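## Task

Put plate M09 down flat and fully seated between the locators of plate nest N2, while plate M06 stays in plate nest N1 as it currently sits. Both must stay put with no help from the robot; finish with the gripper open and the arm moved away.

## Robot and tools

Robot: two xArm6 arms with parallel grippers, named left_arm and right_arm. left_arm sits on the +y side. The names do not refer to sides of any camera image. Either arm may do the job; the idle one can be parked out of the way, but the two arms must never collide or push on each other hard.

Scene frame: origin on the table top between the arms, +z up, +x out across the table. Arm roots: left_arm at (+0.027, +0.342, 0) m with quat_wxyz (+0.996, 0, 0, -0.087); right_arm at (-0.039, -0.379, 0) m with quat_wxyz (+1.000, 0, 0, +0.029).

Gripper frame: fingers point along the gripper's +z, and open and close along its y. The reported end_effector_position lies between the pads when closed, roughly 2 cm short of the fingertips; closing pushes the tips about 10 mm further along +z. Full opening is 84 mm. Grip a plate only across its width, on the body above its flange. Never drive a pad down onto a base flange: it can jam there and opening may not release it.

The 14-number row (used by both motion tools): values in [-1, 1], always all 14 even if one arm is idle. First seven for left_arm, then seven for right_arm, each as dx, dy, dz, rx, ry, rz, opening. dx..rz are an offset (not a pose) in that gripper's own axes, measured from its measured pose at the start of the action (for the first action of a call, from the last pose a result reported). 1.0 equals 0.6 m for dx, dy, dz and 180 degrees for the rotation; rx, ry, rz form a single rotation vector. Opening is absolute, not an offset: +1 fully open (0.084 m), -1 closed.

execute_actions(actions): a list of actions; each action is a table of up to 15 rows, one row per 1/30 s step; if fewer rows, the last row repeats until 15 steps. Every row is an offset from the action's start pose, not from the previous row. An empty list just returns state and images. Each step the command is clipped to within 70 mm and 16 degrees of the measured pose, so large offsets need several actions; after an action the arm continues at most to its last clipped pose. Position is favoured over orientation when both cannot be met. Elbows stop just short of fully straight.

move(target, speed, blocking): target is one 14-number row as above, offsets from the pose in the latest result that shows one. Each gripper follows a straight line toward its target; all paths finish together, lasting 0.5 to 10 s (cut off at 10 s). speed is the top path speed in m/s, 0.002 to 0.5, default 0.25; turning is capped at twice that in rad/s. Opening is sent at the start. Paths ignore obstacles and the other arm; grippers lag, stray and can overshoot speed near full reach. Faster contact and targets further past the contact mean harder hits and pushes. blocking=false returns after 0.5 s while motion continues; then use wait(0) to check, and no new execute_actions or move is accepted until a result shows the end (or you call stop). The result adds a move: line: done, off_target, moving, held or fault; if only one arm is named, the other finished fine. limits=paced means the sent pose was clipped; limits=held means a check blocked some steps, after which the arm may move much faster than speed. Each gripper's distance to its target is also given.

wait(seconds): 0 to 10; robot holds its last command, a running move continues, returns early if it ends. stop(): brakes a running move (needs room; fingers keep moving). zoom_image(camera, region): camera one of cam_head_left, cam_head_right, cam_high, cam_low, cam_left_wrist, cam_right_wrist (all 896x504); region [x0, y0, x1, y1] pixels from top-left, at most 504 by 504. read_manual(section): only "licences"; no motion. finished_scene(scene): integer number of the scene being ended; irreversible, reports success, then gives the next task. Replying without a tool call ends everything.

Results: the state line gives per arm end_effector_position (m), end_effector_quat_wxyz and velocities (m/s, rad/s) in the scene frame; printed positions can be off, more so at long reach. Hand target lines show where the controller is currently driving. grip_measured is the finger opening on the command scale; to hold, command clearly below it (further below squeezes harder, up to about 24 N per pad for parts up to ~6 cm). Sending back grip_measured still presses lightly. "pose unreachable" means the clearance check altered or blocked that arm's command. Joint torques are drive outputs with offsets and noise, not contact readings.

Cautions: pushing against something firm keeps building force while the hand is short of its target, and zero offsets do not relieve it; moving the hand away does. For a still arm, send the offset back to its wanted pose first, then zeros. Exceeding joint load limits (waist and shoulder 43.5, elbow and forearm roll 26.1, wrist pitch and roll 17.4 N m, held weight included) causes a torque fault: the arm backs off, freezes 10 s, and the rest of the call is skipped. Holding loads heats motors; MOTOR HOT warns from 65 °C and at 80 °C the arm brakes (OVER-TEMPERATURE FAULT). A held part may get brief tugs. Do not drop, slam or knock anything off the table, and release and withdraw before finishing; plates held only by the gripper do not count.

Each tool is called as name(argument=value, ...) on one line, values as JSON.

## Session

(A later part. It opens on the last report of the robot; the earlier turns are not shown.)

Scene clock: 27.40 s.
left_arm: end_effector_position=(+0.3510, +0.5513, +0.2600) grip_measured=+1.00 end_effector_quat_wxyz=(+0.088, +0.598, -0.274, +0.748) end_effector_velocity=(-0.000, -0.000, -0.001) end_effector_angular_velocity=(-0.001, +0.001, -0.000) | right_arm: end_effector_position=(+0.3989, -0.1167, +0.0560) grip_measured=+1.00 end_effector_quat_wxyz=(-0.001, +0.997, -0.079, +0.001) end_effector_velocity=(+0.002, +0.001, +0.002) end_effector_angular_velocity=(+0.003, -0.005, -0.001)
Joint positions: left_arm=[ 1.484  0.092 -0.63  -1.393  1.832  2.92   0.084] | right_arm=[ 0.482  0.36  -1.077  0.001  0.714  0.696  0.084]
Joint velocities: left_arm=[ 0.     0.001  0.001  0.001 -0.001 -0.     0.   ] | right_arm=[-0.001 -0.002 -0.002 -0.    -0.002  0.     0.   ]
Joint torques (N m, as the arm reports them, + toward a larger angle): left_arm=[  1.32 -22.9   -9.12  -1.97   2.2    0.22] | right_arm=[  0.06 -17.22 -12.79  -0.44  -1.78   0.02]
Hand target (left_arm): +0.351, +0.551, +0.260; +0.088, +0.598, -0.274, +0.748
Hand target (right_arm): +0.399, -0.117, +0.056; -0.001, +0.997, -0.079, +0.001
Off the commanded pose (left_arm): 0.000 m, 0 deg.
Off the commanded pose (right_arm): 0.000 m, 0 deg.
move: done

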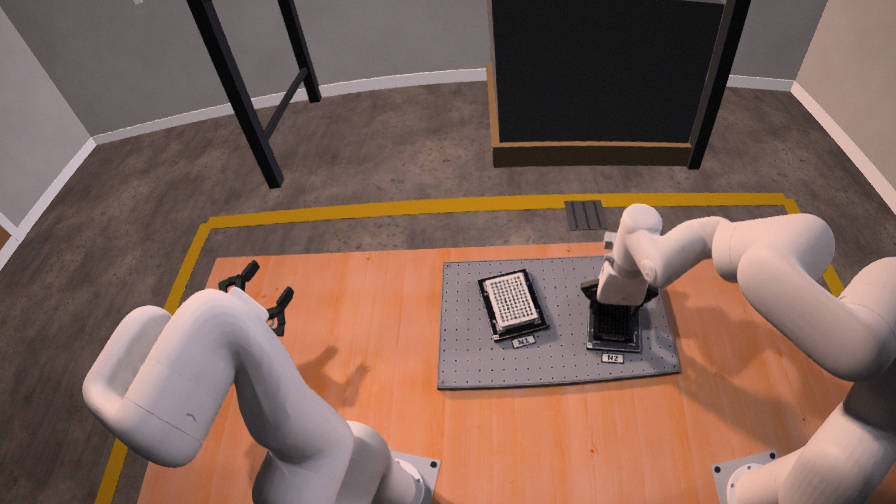

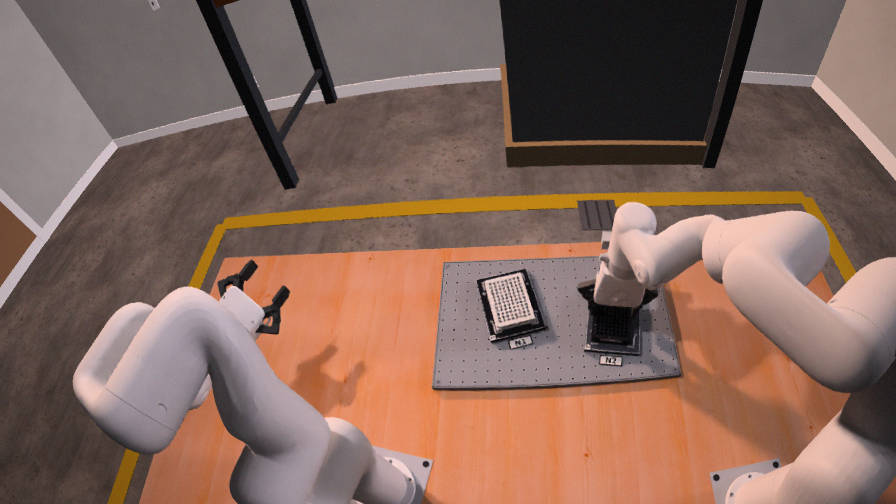

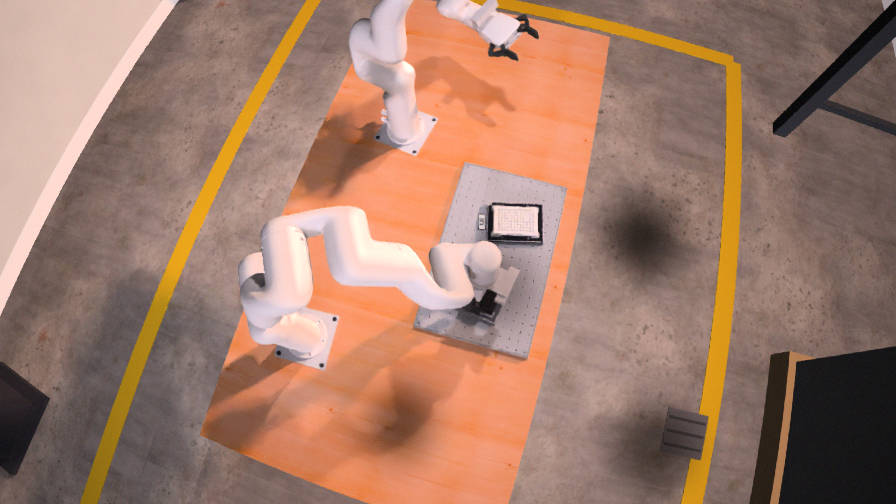

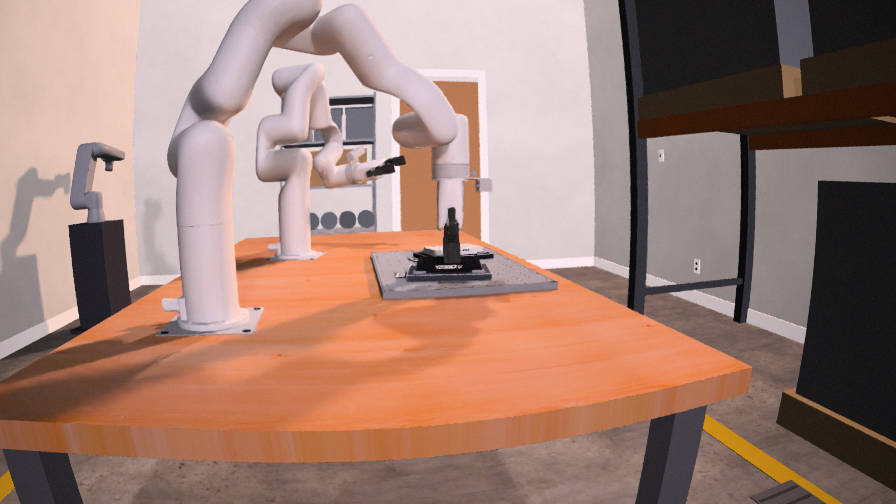

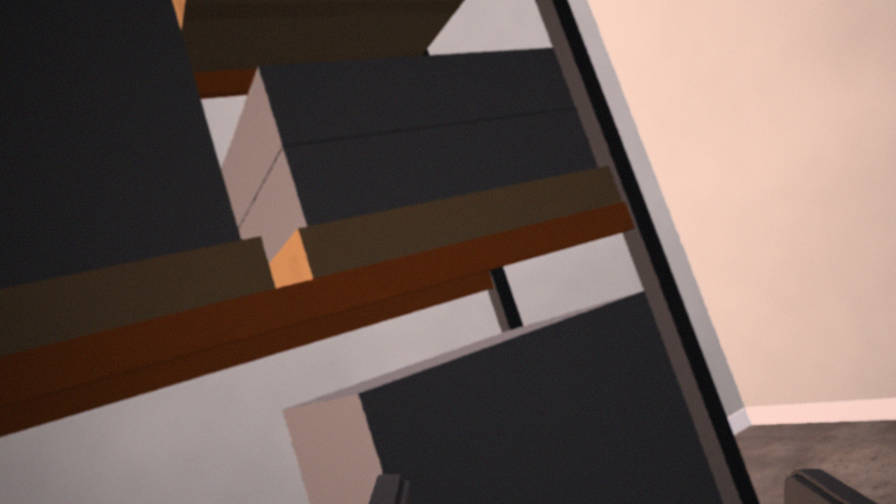

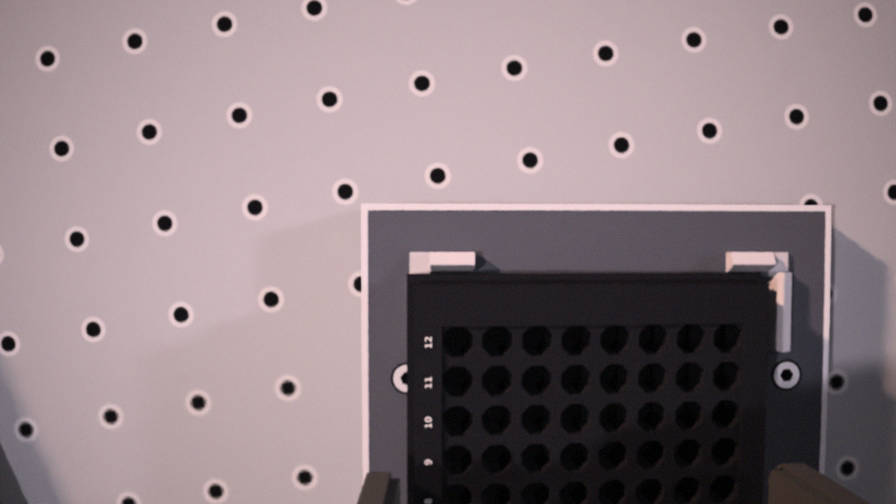

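move(target=[0,0,0,0,0,0,1,0,0,0.017,0,0,0,1], speed=0.01)

move(target=[0,0,0,0,0,0,1,0,0,0,0,0,0,0.3])

move(target=[0,0,0,0,0,0,1,0,0,-0.02,0,0,0,0.3], speed=0.02)

zoom_image(camera="cam_low", region=[390,200,510,290])

Scene clock: 36.17 s.
left_arm: end_effector_position=(+0.3510, +0.5513, +0.2600) grip_measured=+1.00 end_effector_quat_wxyz=(+0.088, +0.598, -0.274, +0.748) end_effector_velocity=(+0.000, +0.000, +0.001) end_effector_angular_velocity=(-0.001, -0.002, -0.001) | right_arm: end_effector_position=(+0.4002, -0.1160, +0.0485) grip_measured=+1.00 end_effector_quat_wxyz=(-0.003, +0.997, -0.079, +0.003) end_effector_velocity=(-0.000, -0.000, -0.003) end_effector_angular_velocity=(-0.001, +0.001, -0.001)
Joint positions: left_arm=[ 1.484  0.092 -0.63  -1.393  1.832  2.92   0.084] | right_arm=[ 0.482  0.377 -1.076  0.001  0.691  0.697  0.084]
Joint velocities: left_arm=[-0.     0.001 -0.001 -0.001  0.002  0.    -0.   ] | right_arm=[-0.     0.006  0.001  0.    -0.005  0.001  0.   ]
Joint torques (N m, as the arm reports them, + toward a larger angle): left_arm=[  0.56 -22.86  -8.89  -1.97   2.44   0.19] | right_arm=[-0.11 -5.72 -7.   -0.24 -4.24 -0.56]
Hand target (left_arm): +0.351, +0.551, +0.260; +0.088, +0.598, -0.274, +0.748
Hand target (right_arm): +0.399, -0.117, +0.046; -0.001, +0.997, -0.079, +0.001
Off the commanded pose (left_arm): 0.000 m, 0 deg.
Off the commanded pose (right_arm): 0.003 m, 0 deg.
move: done

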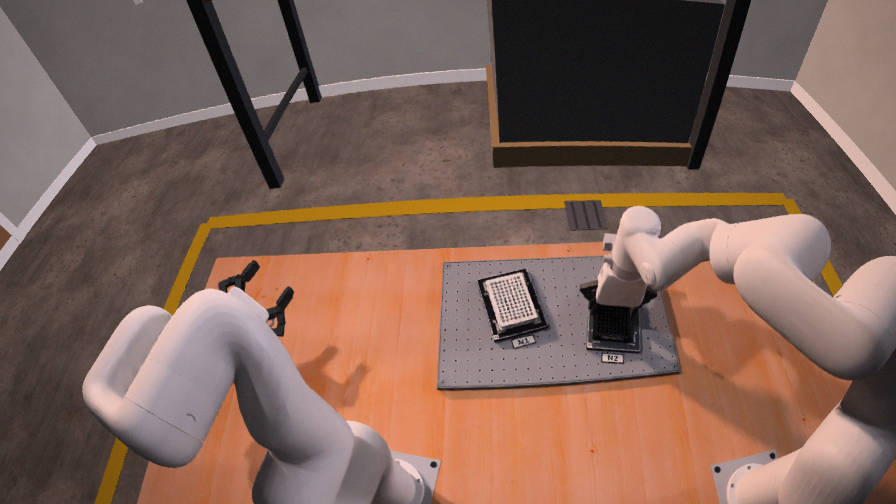

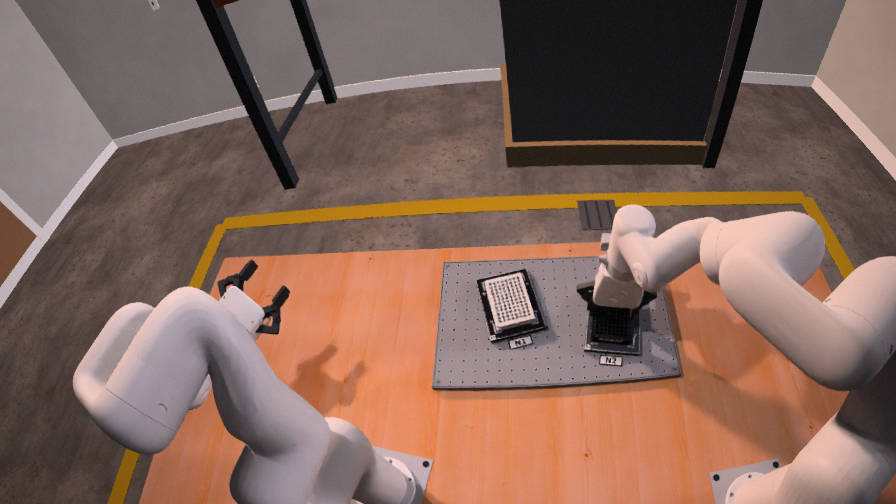

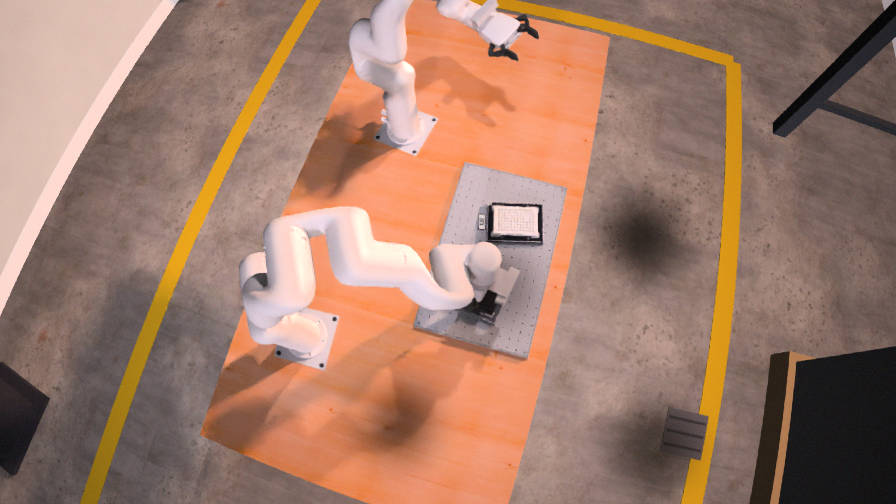

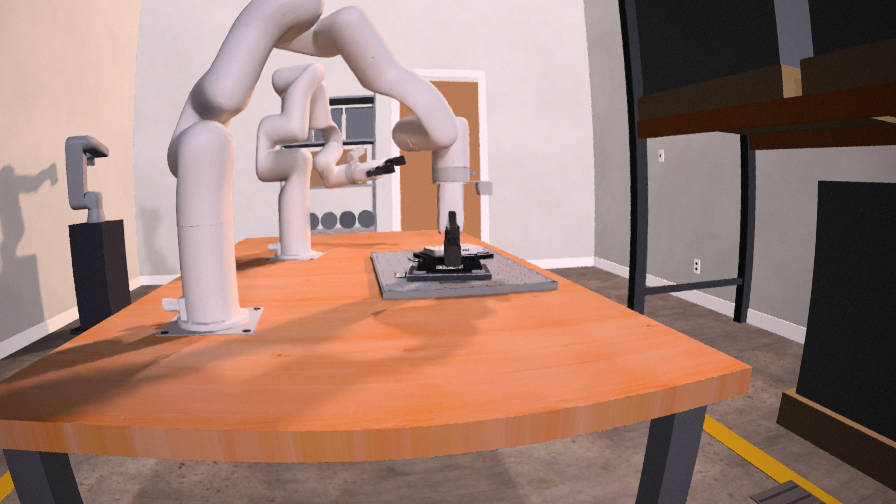

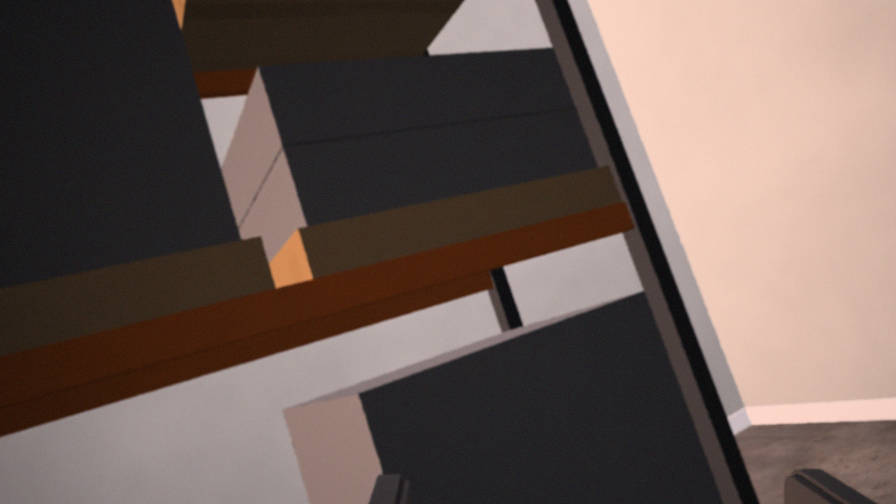

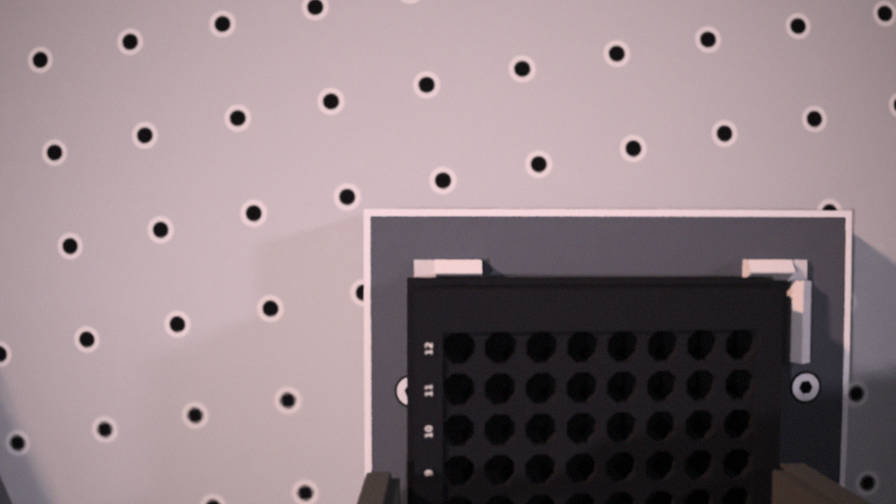

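Scene clock: 36.67 s.
left_arm: end_effector_position=(+0.3510, +0.5513, +0.2600) grip_measured=+1.00 end_effector_quat_wxyz=(+0.088, +0.598, -0.274, +0.748) end_effector_velocity=(-0.000, +0.000, -0.000) end_effector_angular_velocity=(-0.002, +0.000, +0.001) | right_arm: end_effector_position=(+0.4014, -0.1151, +0.0503) grip_measured=+0.89 end_effector_quat_wxyz=(-0.004, +0.997, -0.079, +0.005) end_effector_velocity=(-0.001, -0.000, -0.000) end_effector_angular_velocity=(-0.001, +0.002, -0.003)
Joint positions: left_arm=[ 1.484  0.092 -0.63  -1.393  1.832  2.92   0.084] | right_arm=[ 0.482  0.375 -1.077  0.001  0.69   0.696  0.08 ]
Joint velocities: left_arm=[ 0.001  0.001  0.    -0.001  0.    -0.     0.   ] | right_arm=[-0.    -0.001  0.002  0.001  0.001  0.002 -0.   ]
Joint torques (N m, as the arm reports them, + toward a larger angle): left_arm=[  0.91 -22.61  -8.74  -2.22   2.18  -0.04] | right_arm=[-0.64 -5.29 -3.59  0.28 -1.67  0.05]
Hand target (left_arm): +0.351, +0.551, +0.260; +0.088, +0.598, -0.274, +0.748
Hand target (right_arm): +0.400, -0.116, +0.049; -0.003, +0.997, -0.079, +0.003
Off the commanded pose (left_arm): 0.000 m, 0 deg.
Off the commanded pose (right_arm): 0.002 m, 0 deg.
move: done

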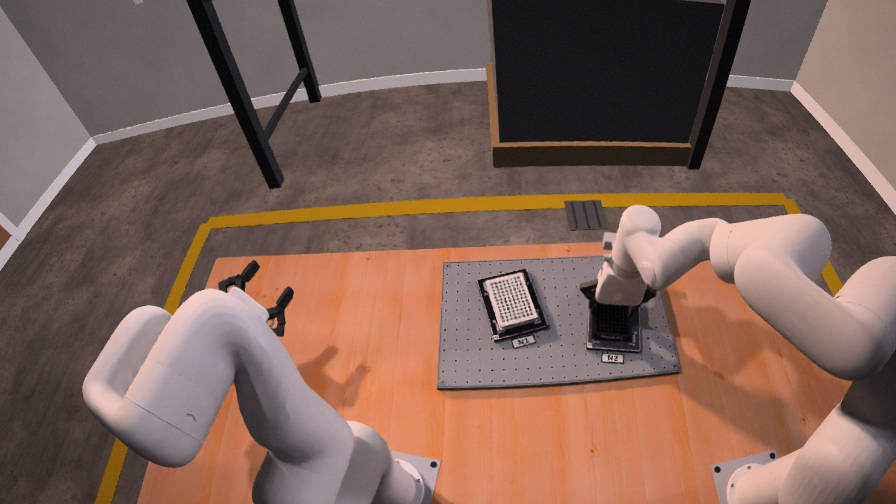

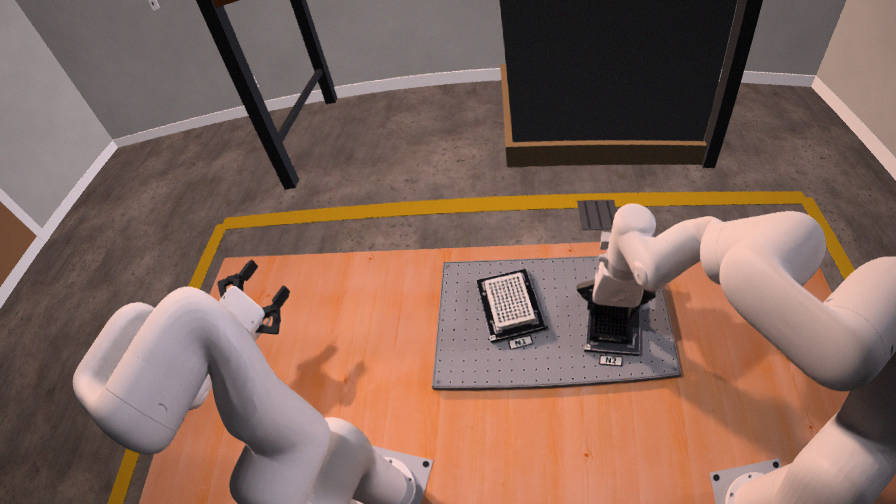

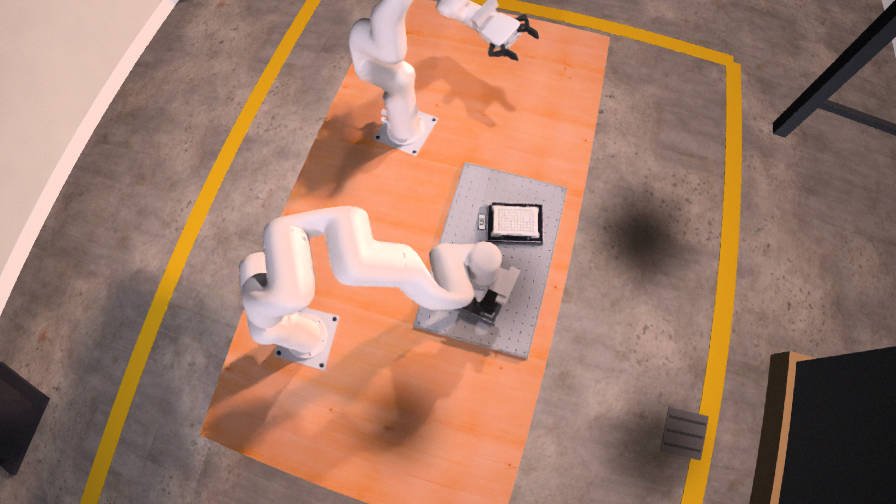

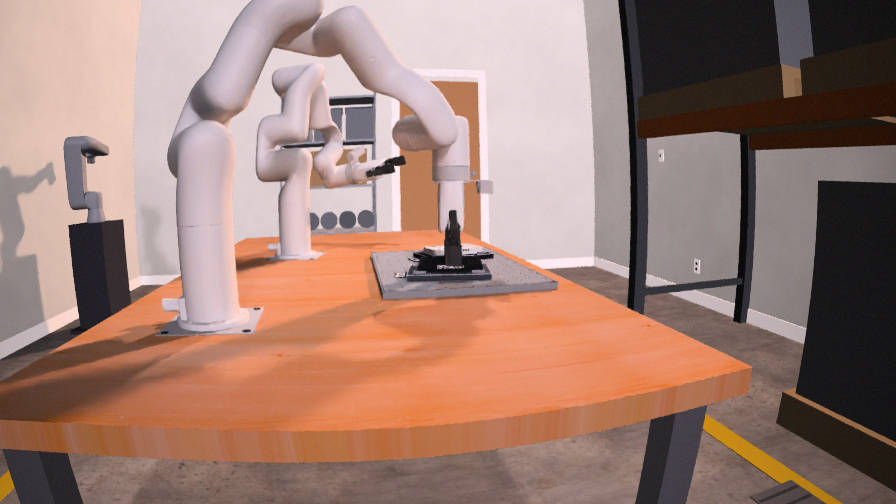

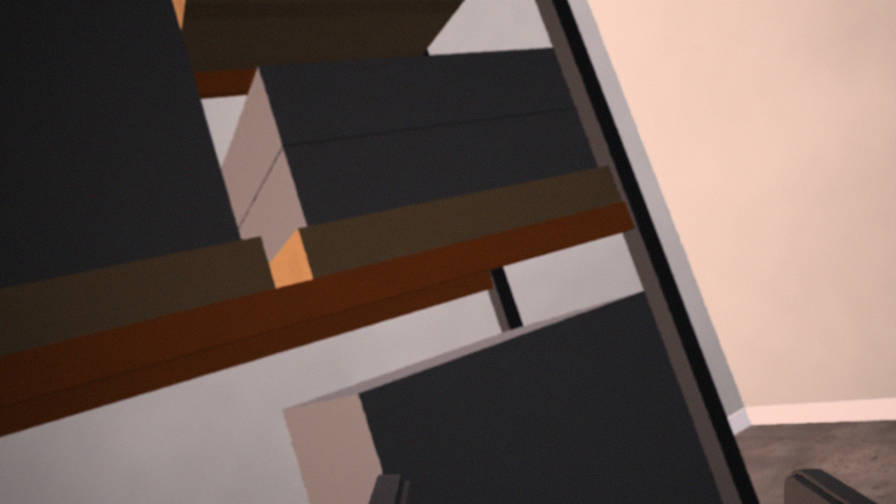

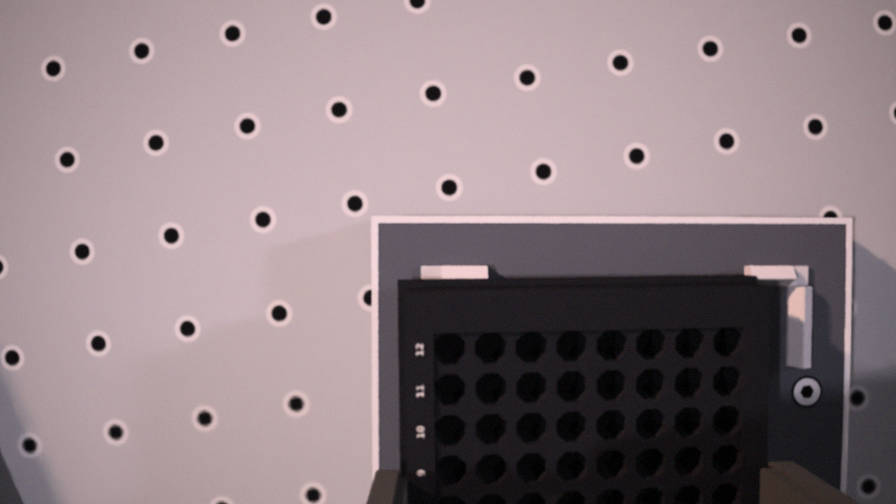

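Scene clock: 37.60 s.
left_arm: end_effector_position=(+0.3510, +0.5513, +0.2600) grip_measured=+1.00 end_effector_quat_wxyz=(+0.088, +0.598, -0.274, +0.748) end_effector_velocity=(+0.000, -0.000, +0.000) end_effector_angular_velocity=(-0.002, -0.001, -0.000) | right_arm: end_effector_position=(+0.4010, -0.1154, +0.0618) grip_measured=+0.85 end_effector_quat_wxyz=(-0.004, +0.997, -0.079, +0.004) end_effector_velocity=(+0.001, +0.001, +0.002) end_effector_angular_velocity=(+0.003, -0.004, +0.002)
Joint positions: left_arm=[ 1.484  0.092 -0.63  -1.393  1.832  2.92   0.084] | right_arm=[ 0.482  0.35  -1.081  0.001  0.719  0.696  0.078]
Joint velocities: left_arm=[-0.001  0.001  0.001 -0.001  0.001  0.     0.   ] | right_arm=[ 0.001 -0.002 -0.003 -0.    -0.    -0.001  0.   ]
Joint torques (N m, as the arm reports them, + toward a larger angle): left_arm=[  0.24 -23.19  -9.09  -2.16   2.15   0.04] | right_arm=[  0.09 -16.65 -13.08  -0.7   -2.12   0.09]
Hand target (left_arm): +0.351, +0.551, +0.260; +0.088, +0.598, -0.274, +0.748
Hand target (right_arm): +0.401, -0.115, +0.062; -0.004, +0.997, -0.079, +0.005
Off the commanded pose (left_arm): 0.000 m, 0 deg.
Off the commanded pose (right_arm): 0.001 m, 0 deg.
move: done

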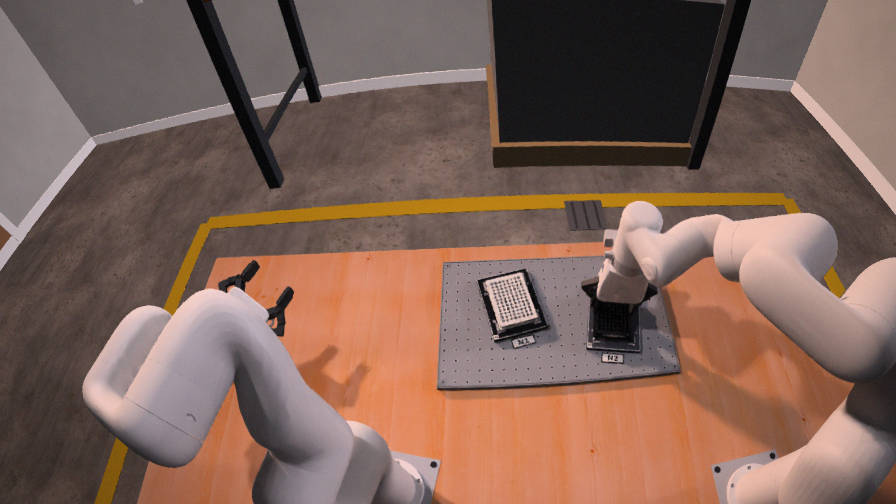

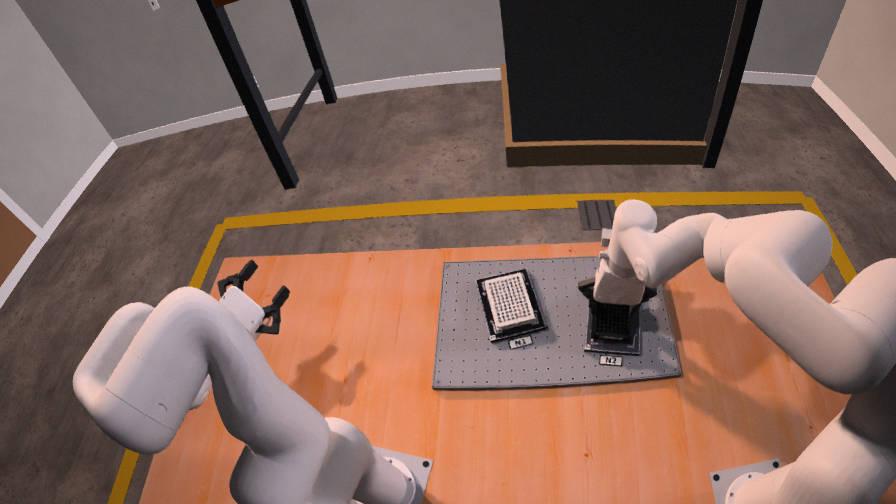

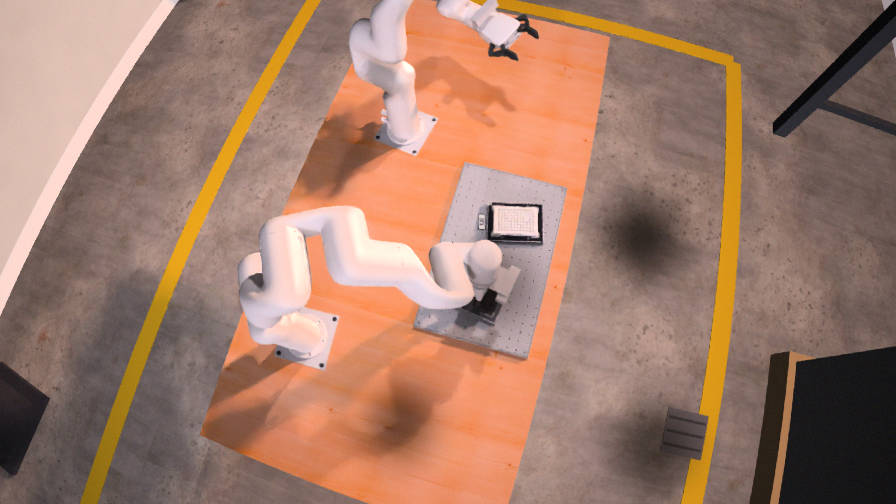

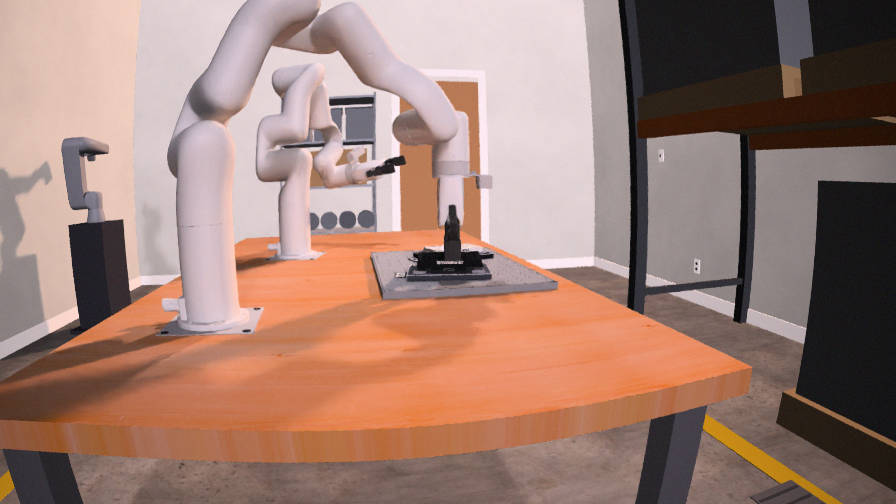

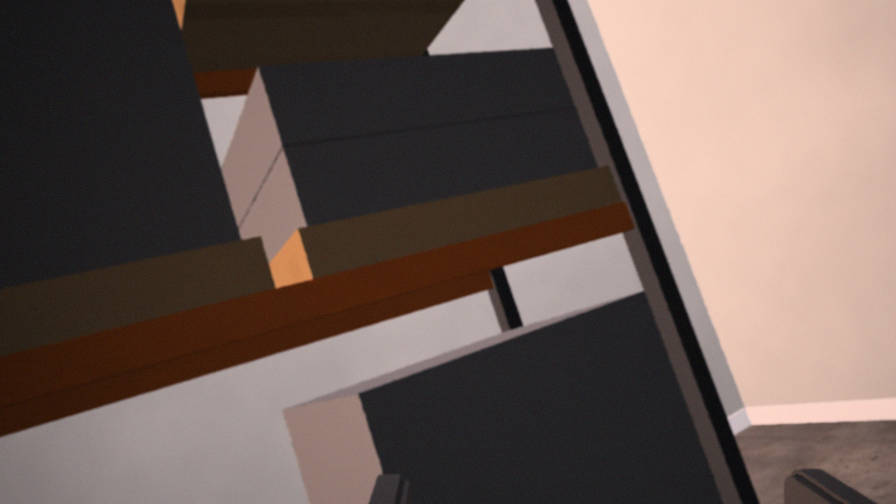

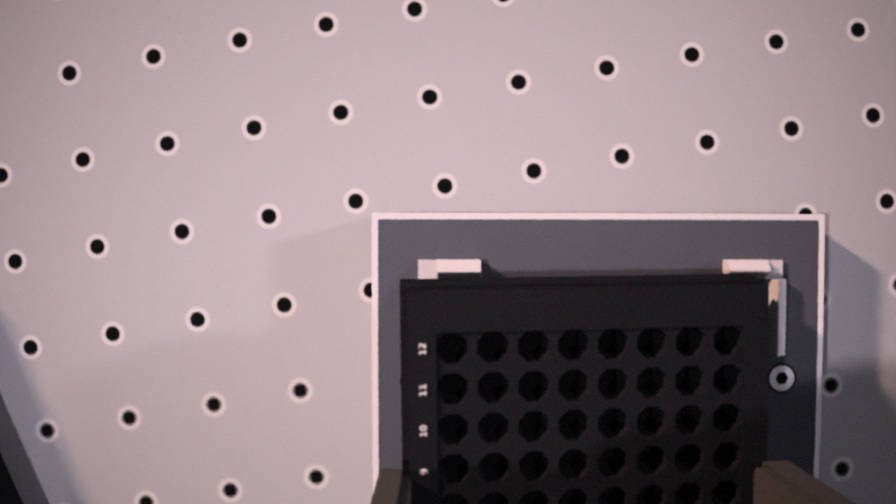

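Region (390, 200, 510, 290) of cam_low's 896x504 image, scaled by 4.200, with more detail than that image has; it fills the top 378 rows of this view, and the rest is white.

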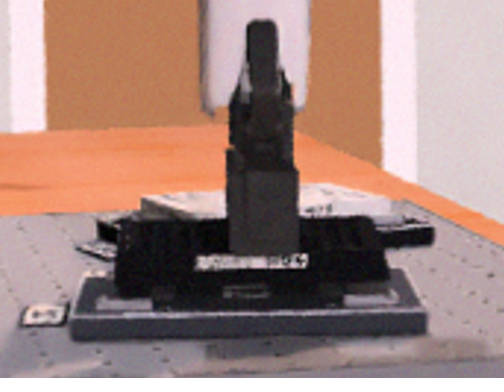

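move(target=[0,0,0,0,0,0,1,0.002,0.0135,0.012,0,0,0,0.3], speed=0.02)

zoom_image(camera="cam_head_left", region=[570,270,680,360])

zoom_image(camera="cam_high", region=[430,250,530,340])

Scene clock: 52.77 s.
left_arm: end_effector_position=(+0.3510, +0.5513, +0.2600) grip_measured=+1.00 end_effector_quat_wxyz=(+0.088, +0.598, -0.274, +0.748) end_effector_velocity=(-0.000, -0.000, -0.000) end_effector_angular_velocity=(+0.001, +0.000, -0.001) | right_arm: end_effector_position=(+0.4014, -0.1232, +0.0552) grip_measured=+0.85 end_effector_quat_wxyz=(-0.004, +0.997, -0.079, +0.005) end_effector_velocity=(-0.001, -0.000, -0.001) end_effector_angular_velocity=(-0.001, +0.002, +0.000)
Joint positions: left_arm=[ 1.484  0.092 -0.63  -1.393  1.832  2.92   0.084] | right_arm=[ 0.469  0.353 -1.061  0.001  0.695  0.682  0.078]
Joint velocities: left_arm=[-0.    -0.     0.     0.001  0.     0.001  0.   ] | right_arm=[-0.     0.001  0.002  0.    -0.001 -0.001  0.   ]
Joint torques (N m, as the arm reports them, + toward a larger angle): left_arm=[  1.   -22.75  -9.38  -1.7    2.06   0.03] | right_arm=[ -0.19 -16.24 -11.46  -0.71  -1.49   0.03]
Hand target (left_arm): +0.351, +0.551, +0.260; +0.088, +0.598, -0.274, +0.748
Hand target (right_arm): +0.401, -0.124, +0.055; -0.004, +0.997, -0.079, +0.004
Off the commanded pose (left_arm): 0.000 m, 0 deg.
Off the commanded pose (right_arm): 0.001 m, 0 deg.
move: done

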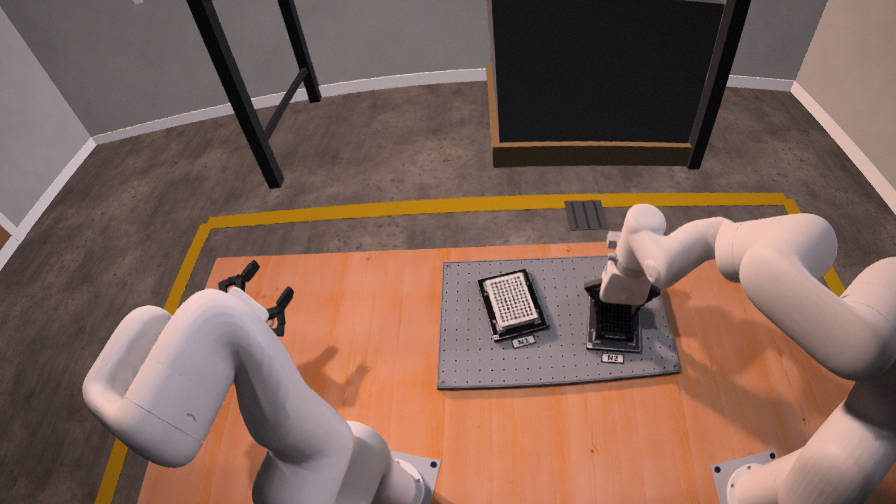

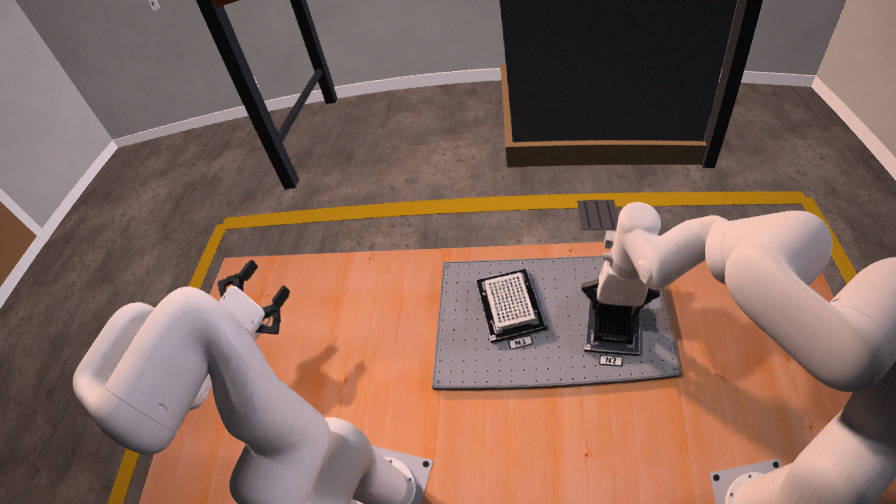

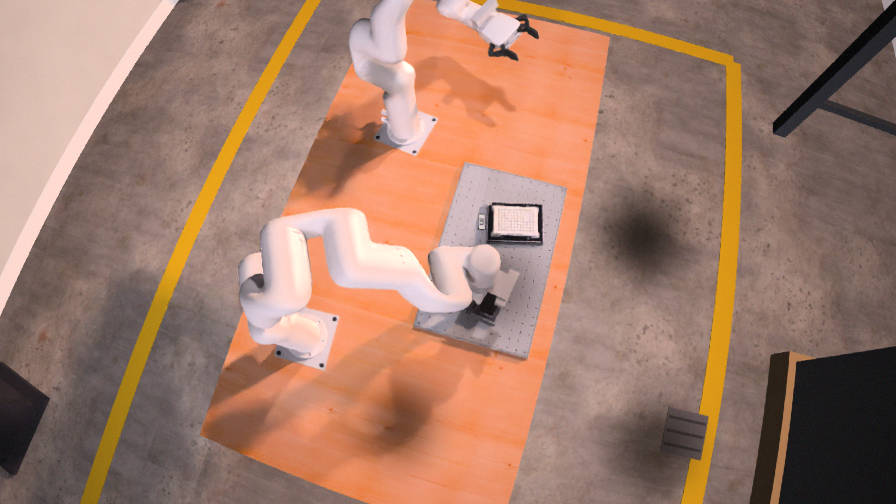

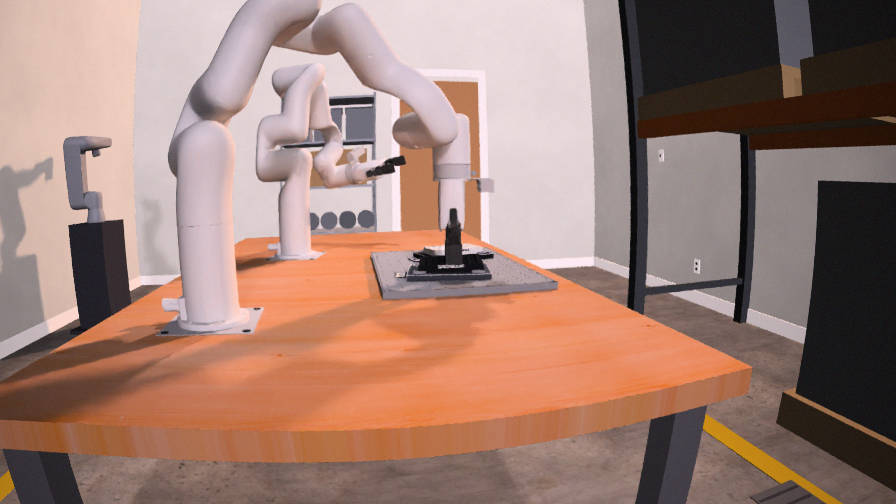

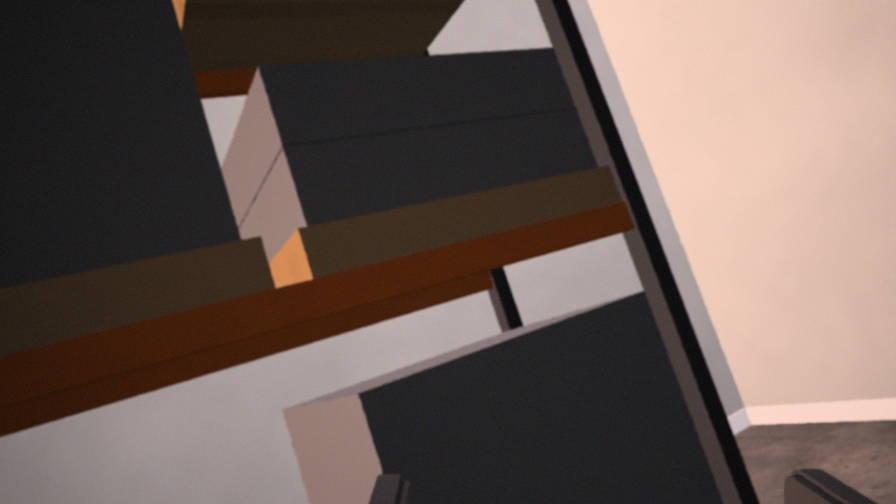

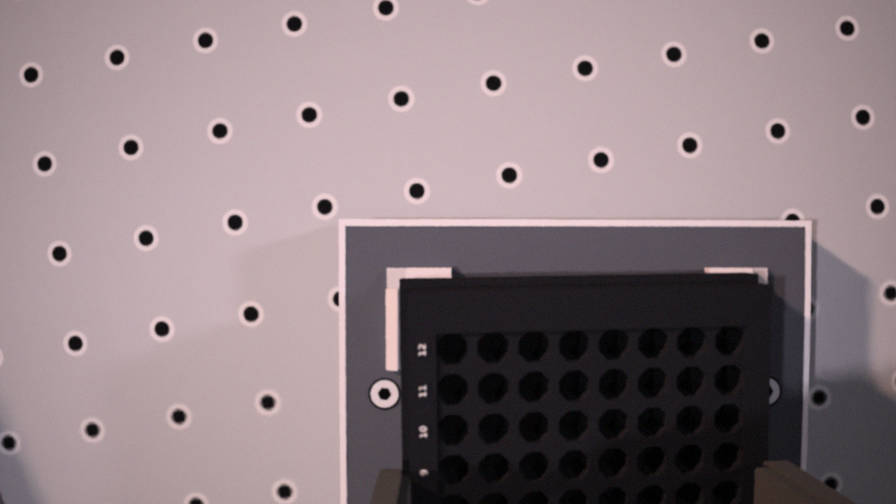

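Region (570, 270, 680, 360) of cam_head_left's 896x504 image, scaled by 4.582, with more detail than that image has; it fills the top 412 rows of this view, and the rest is white.

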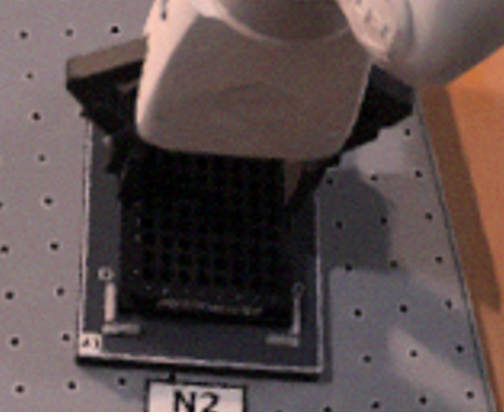

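Region (430, 250, 530, 340) of cam_high's 896x504 image, scaled by 5.040, with more detail than that image has; it fills the top 454 rows of this view, and the rest is white.

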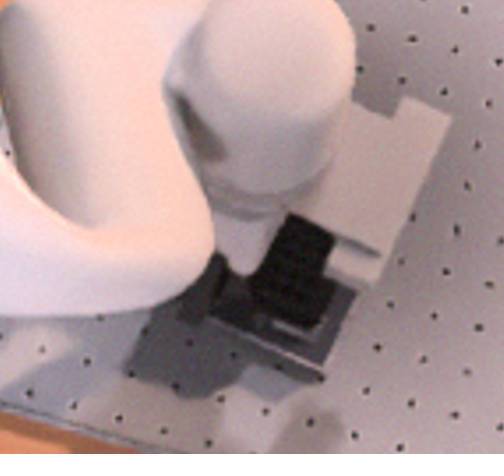

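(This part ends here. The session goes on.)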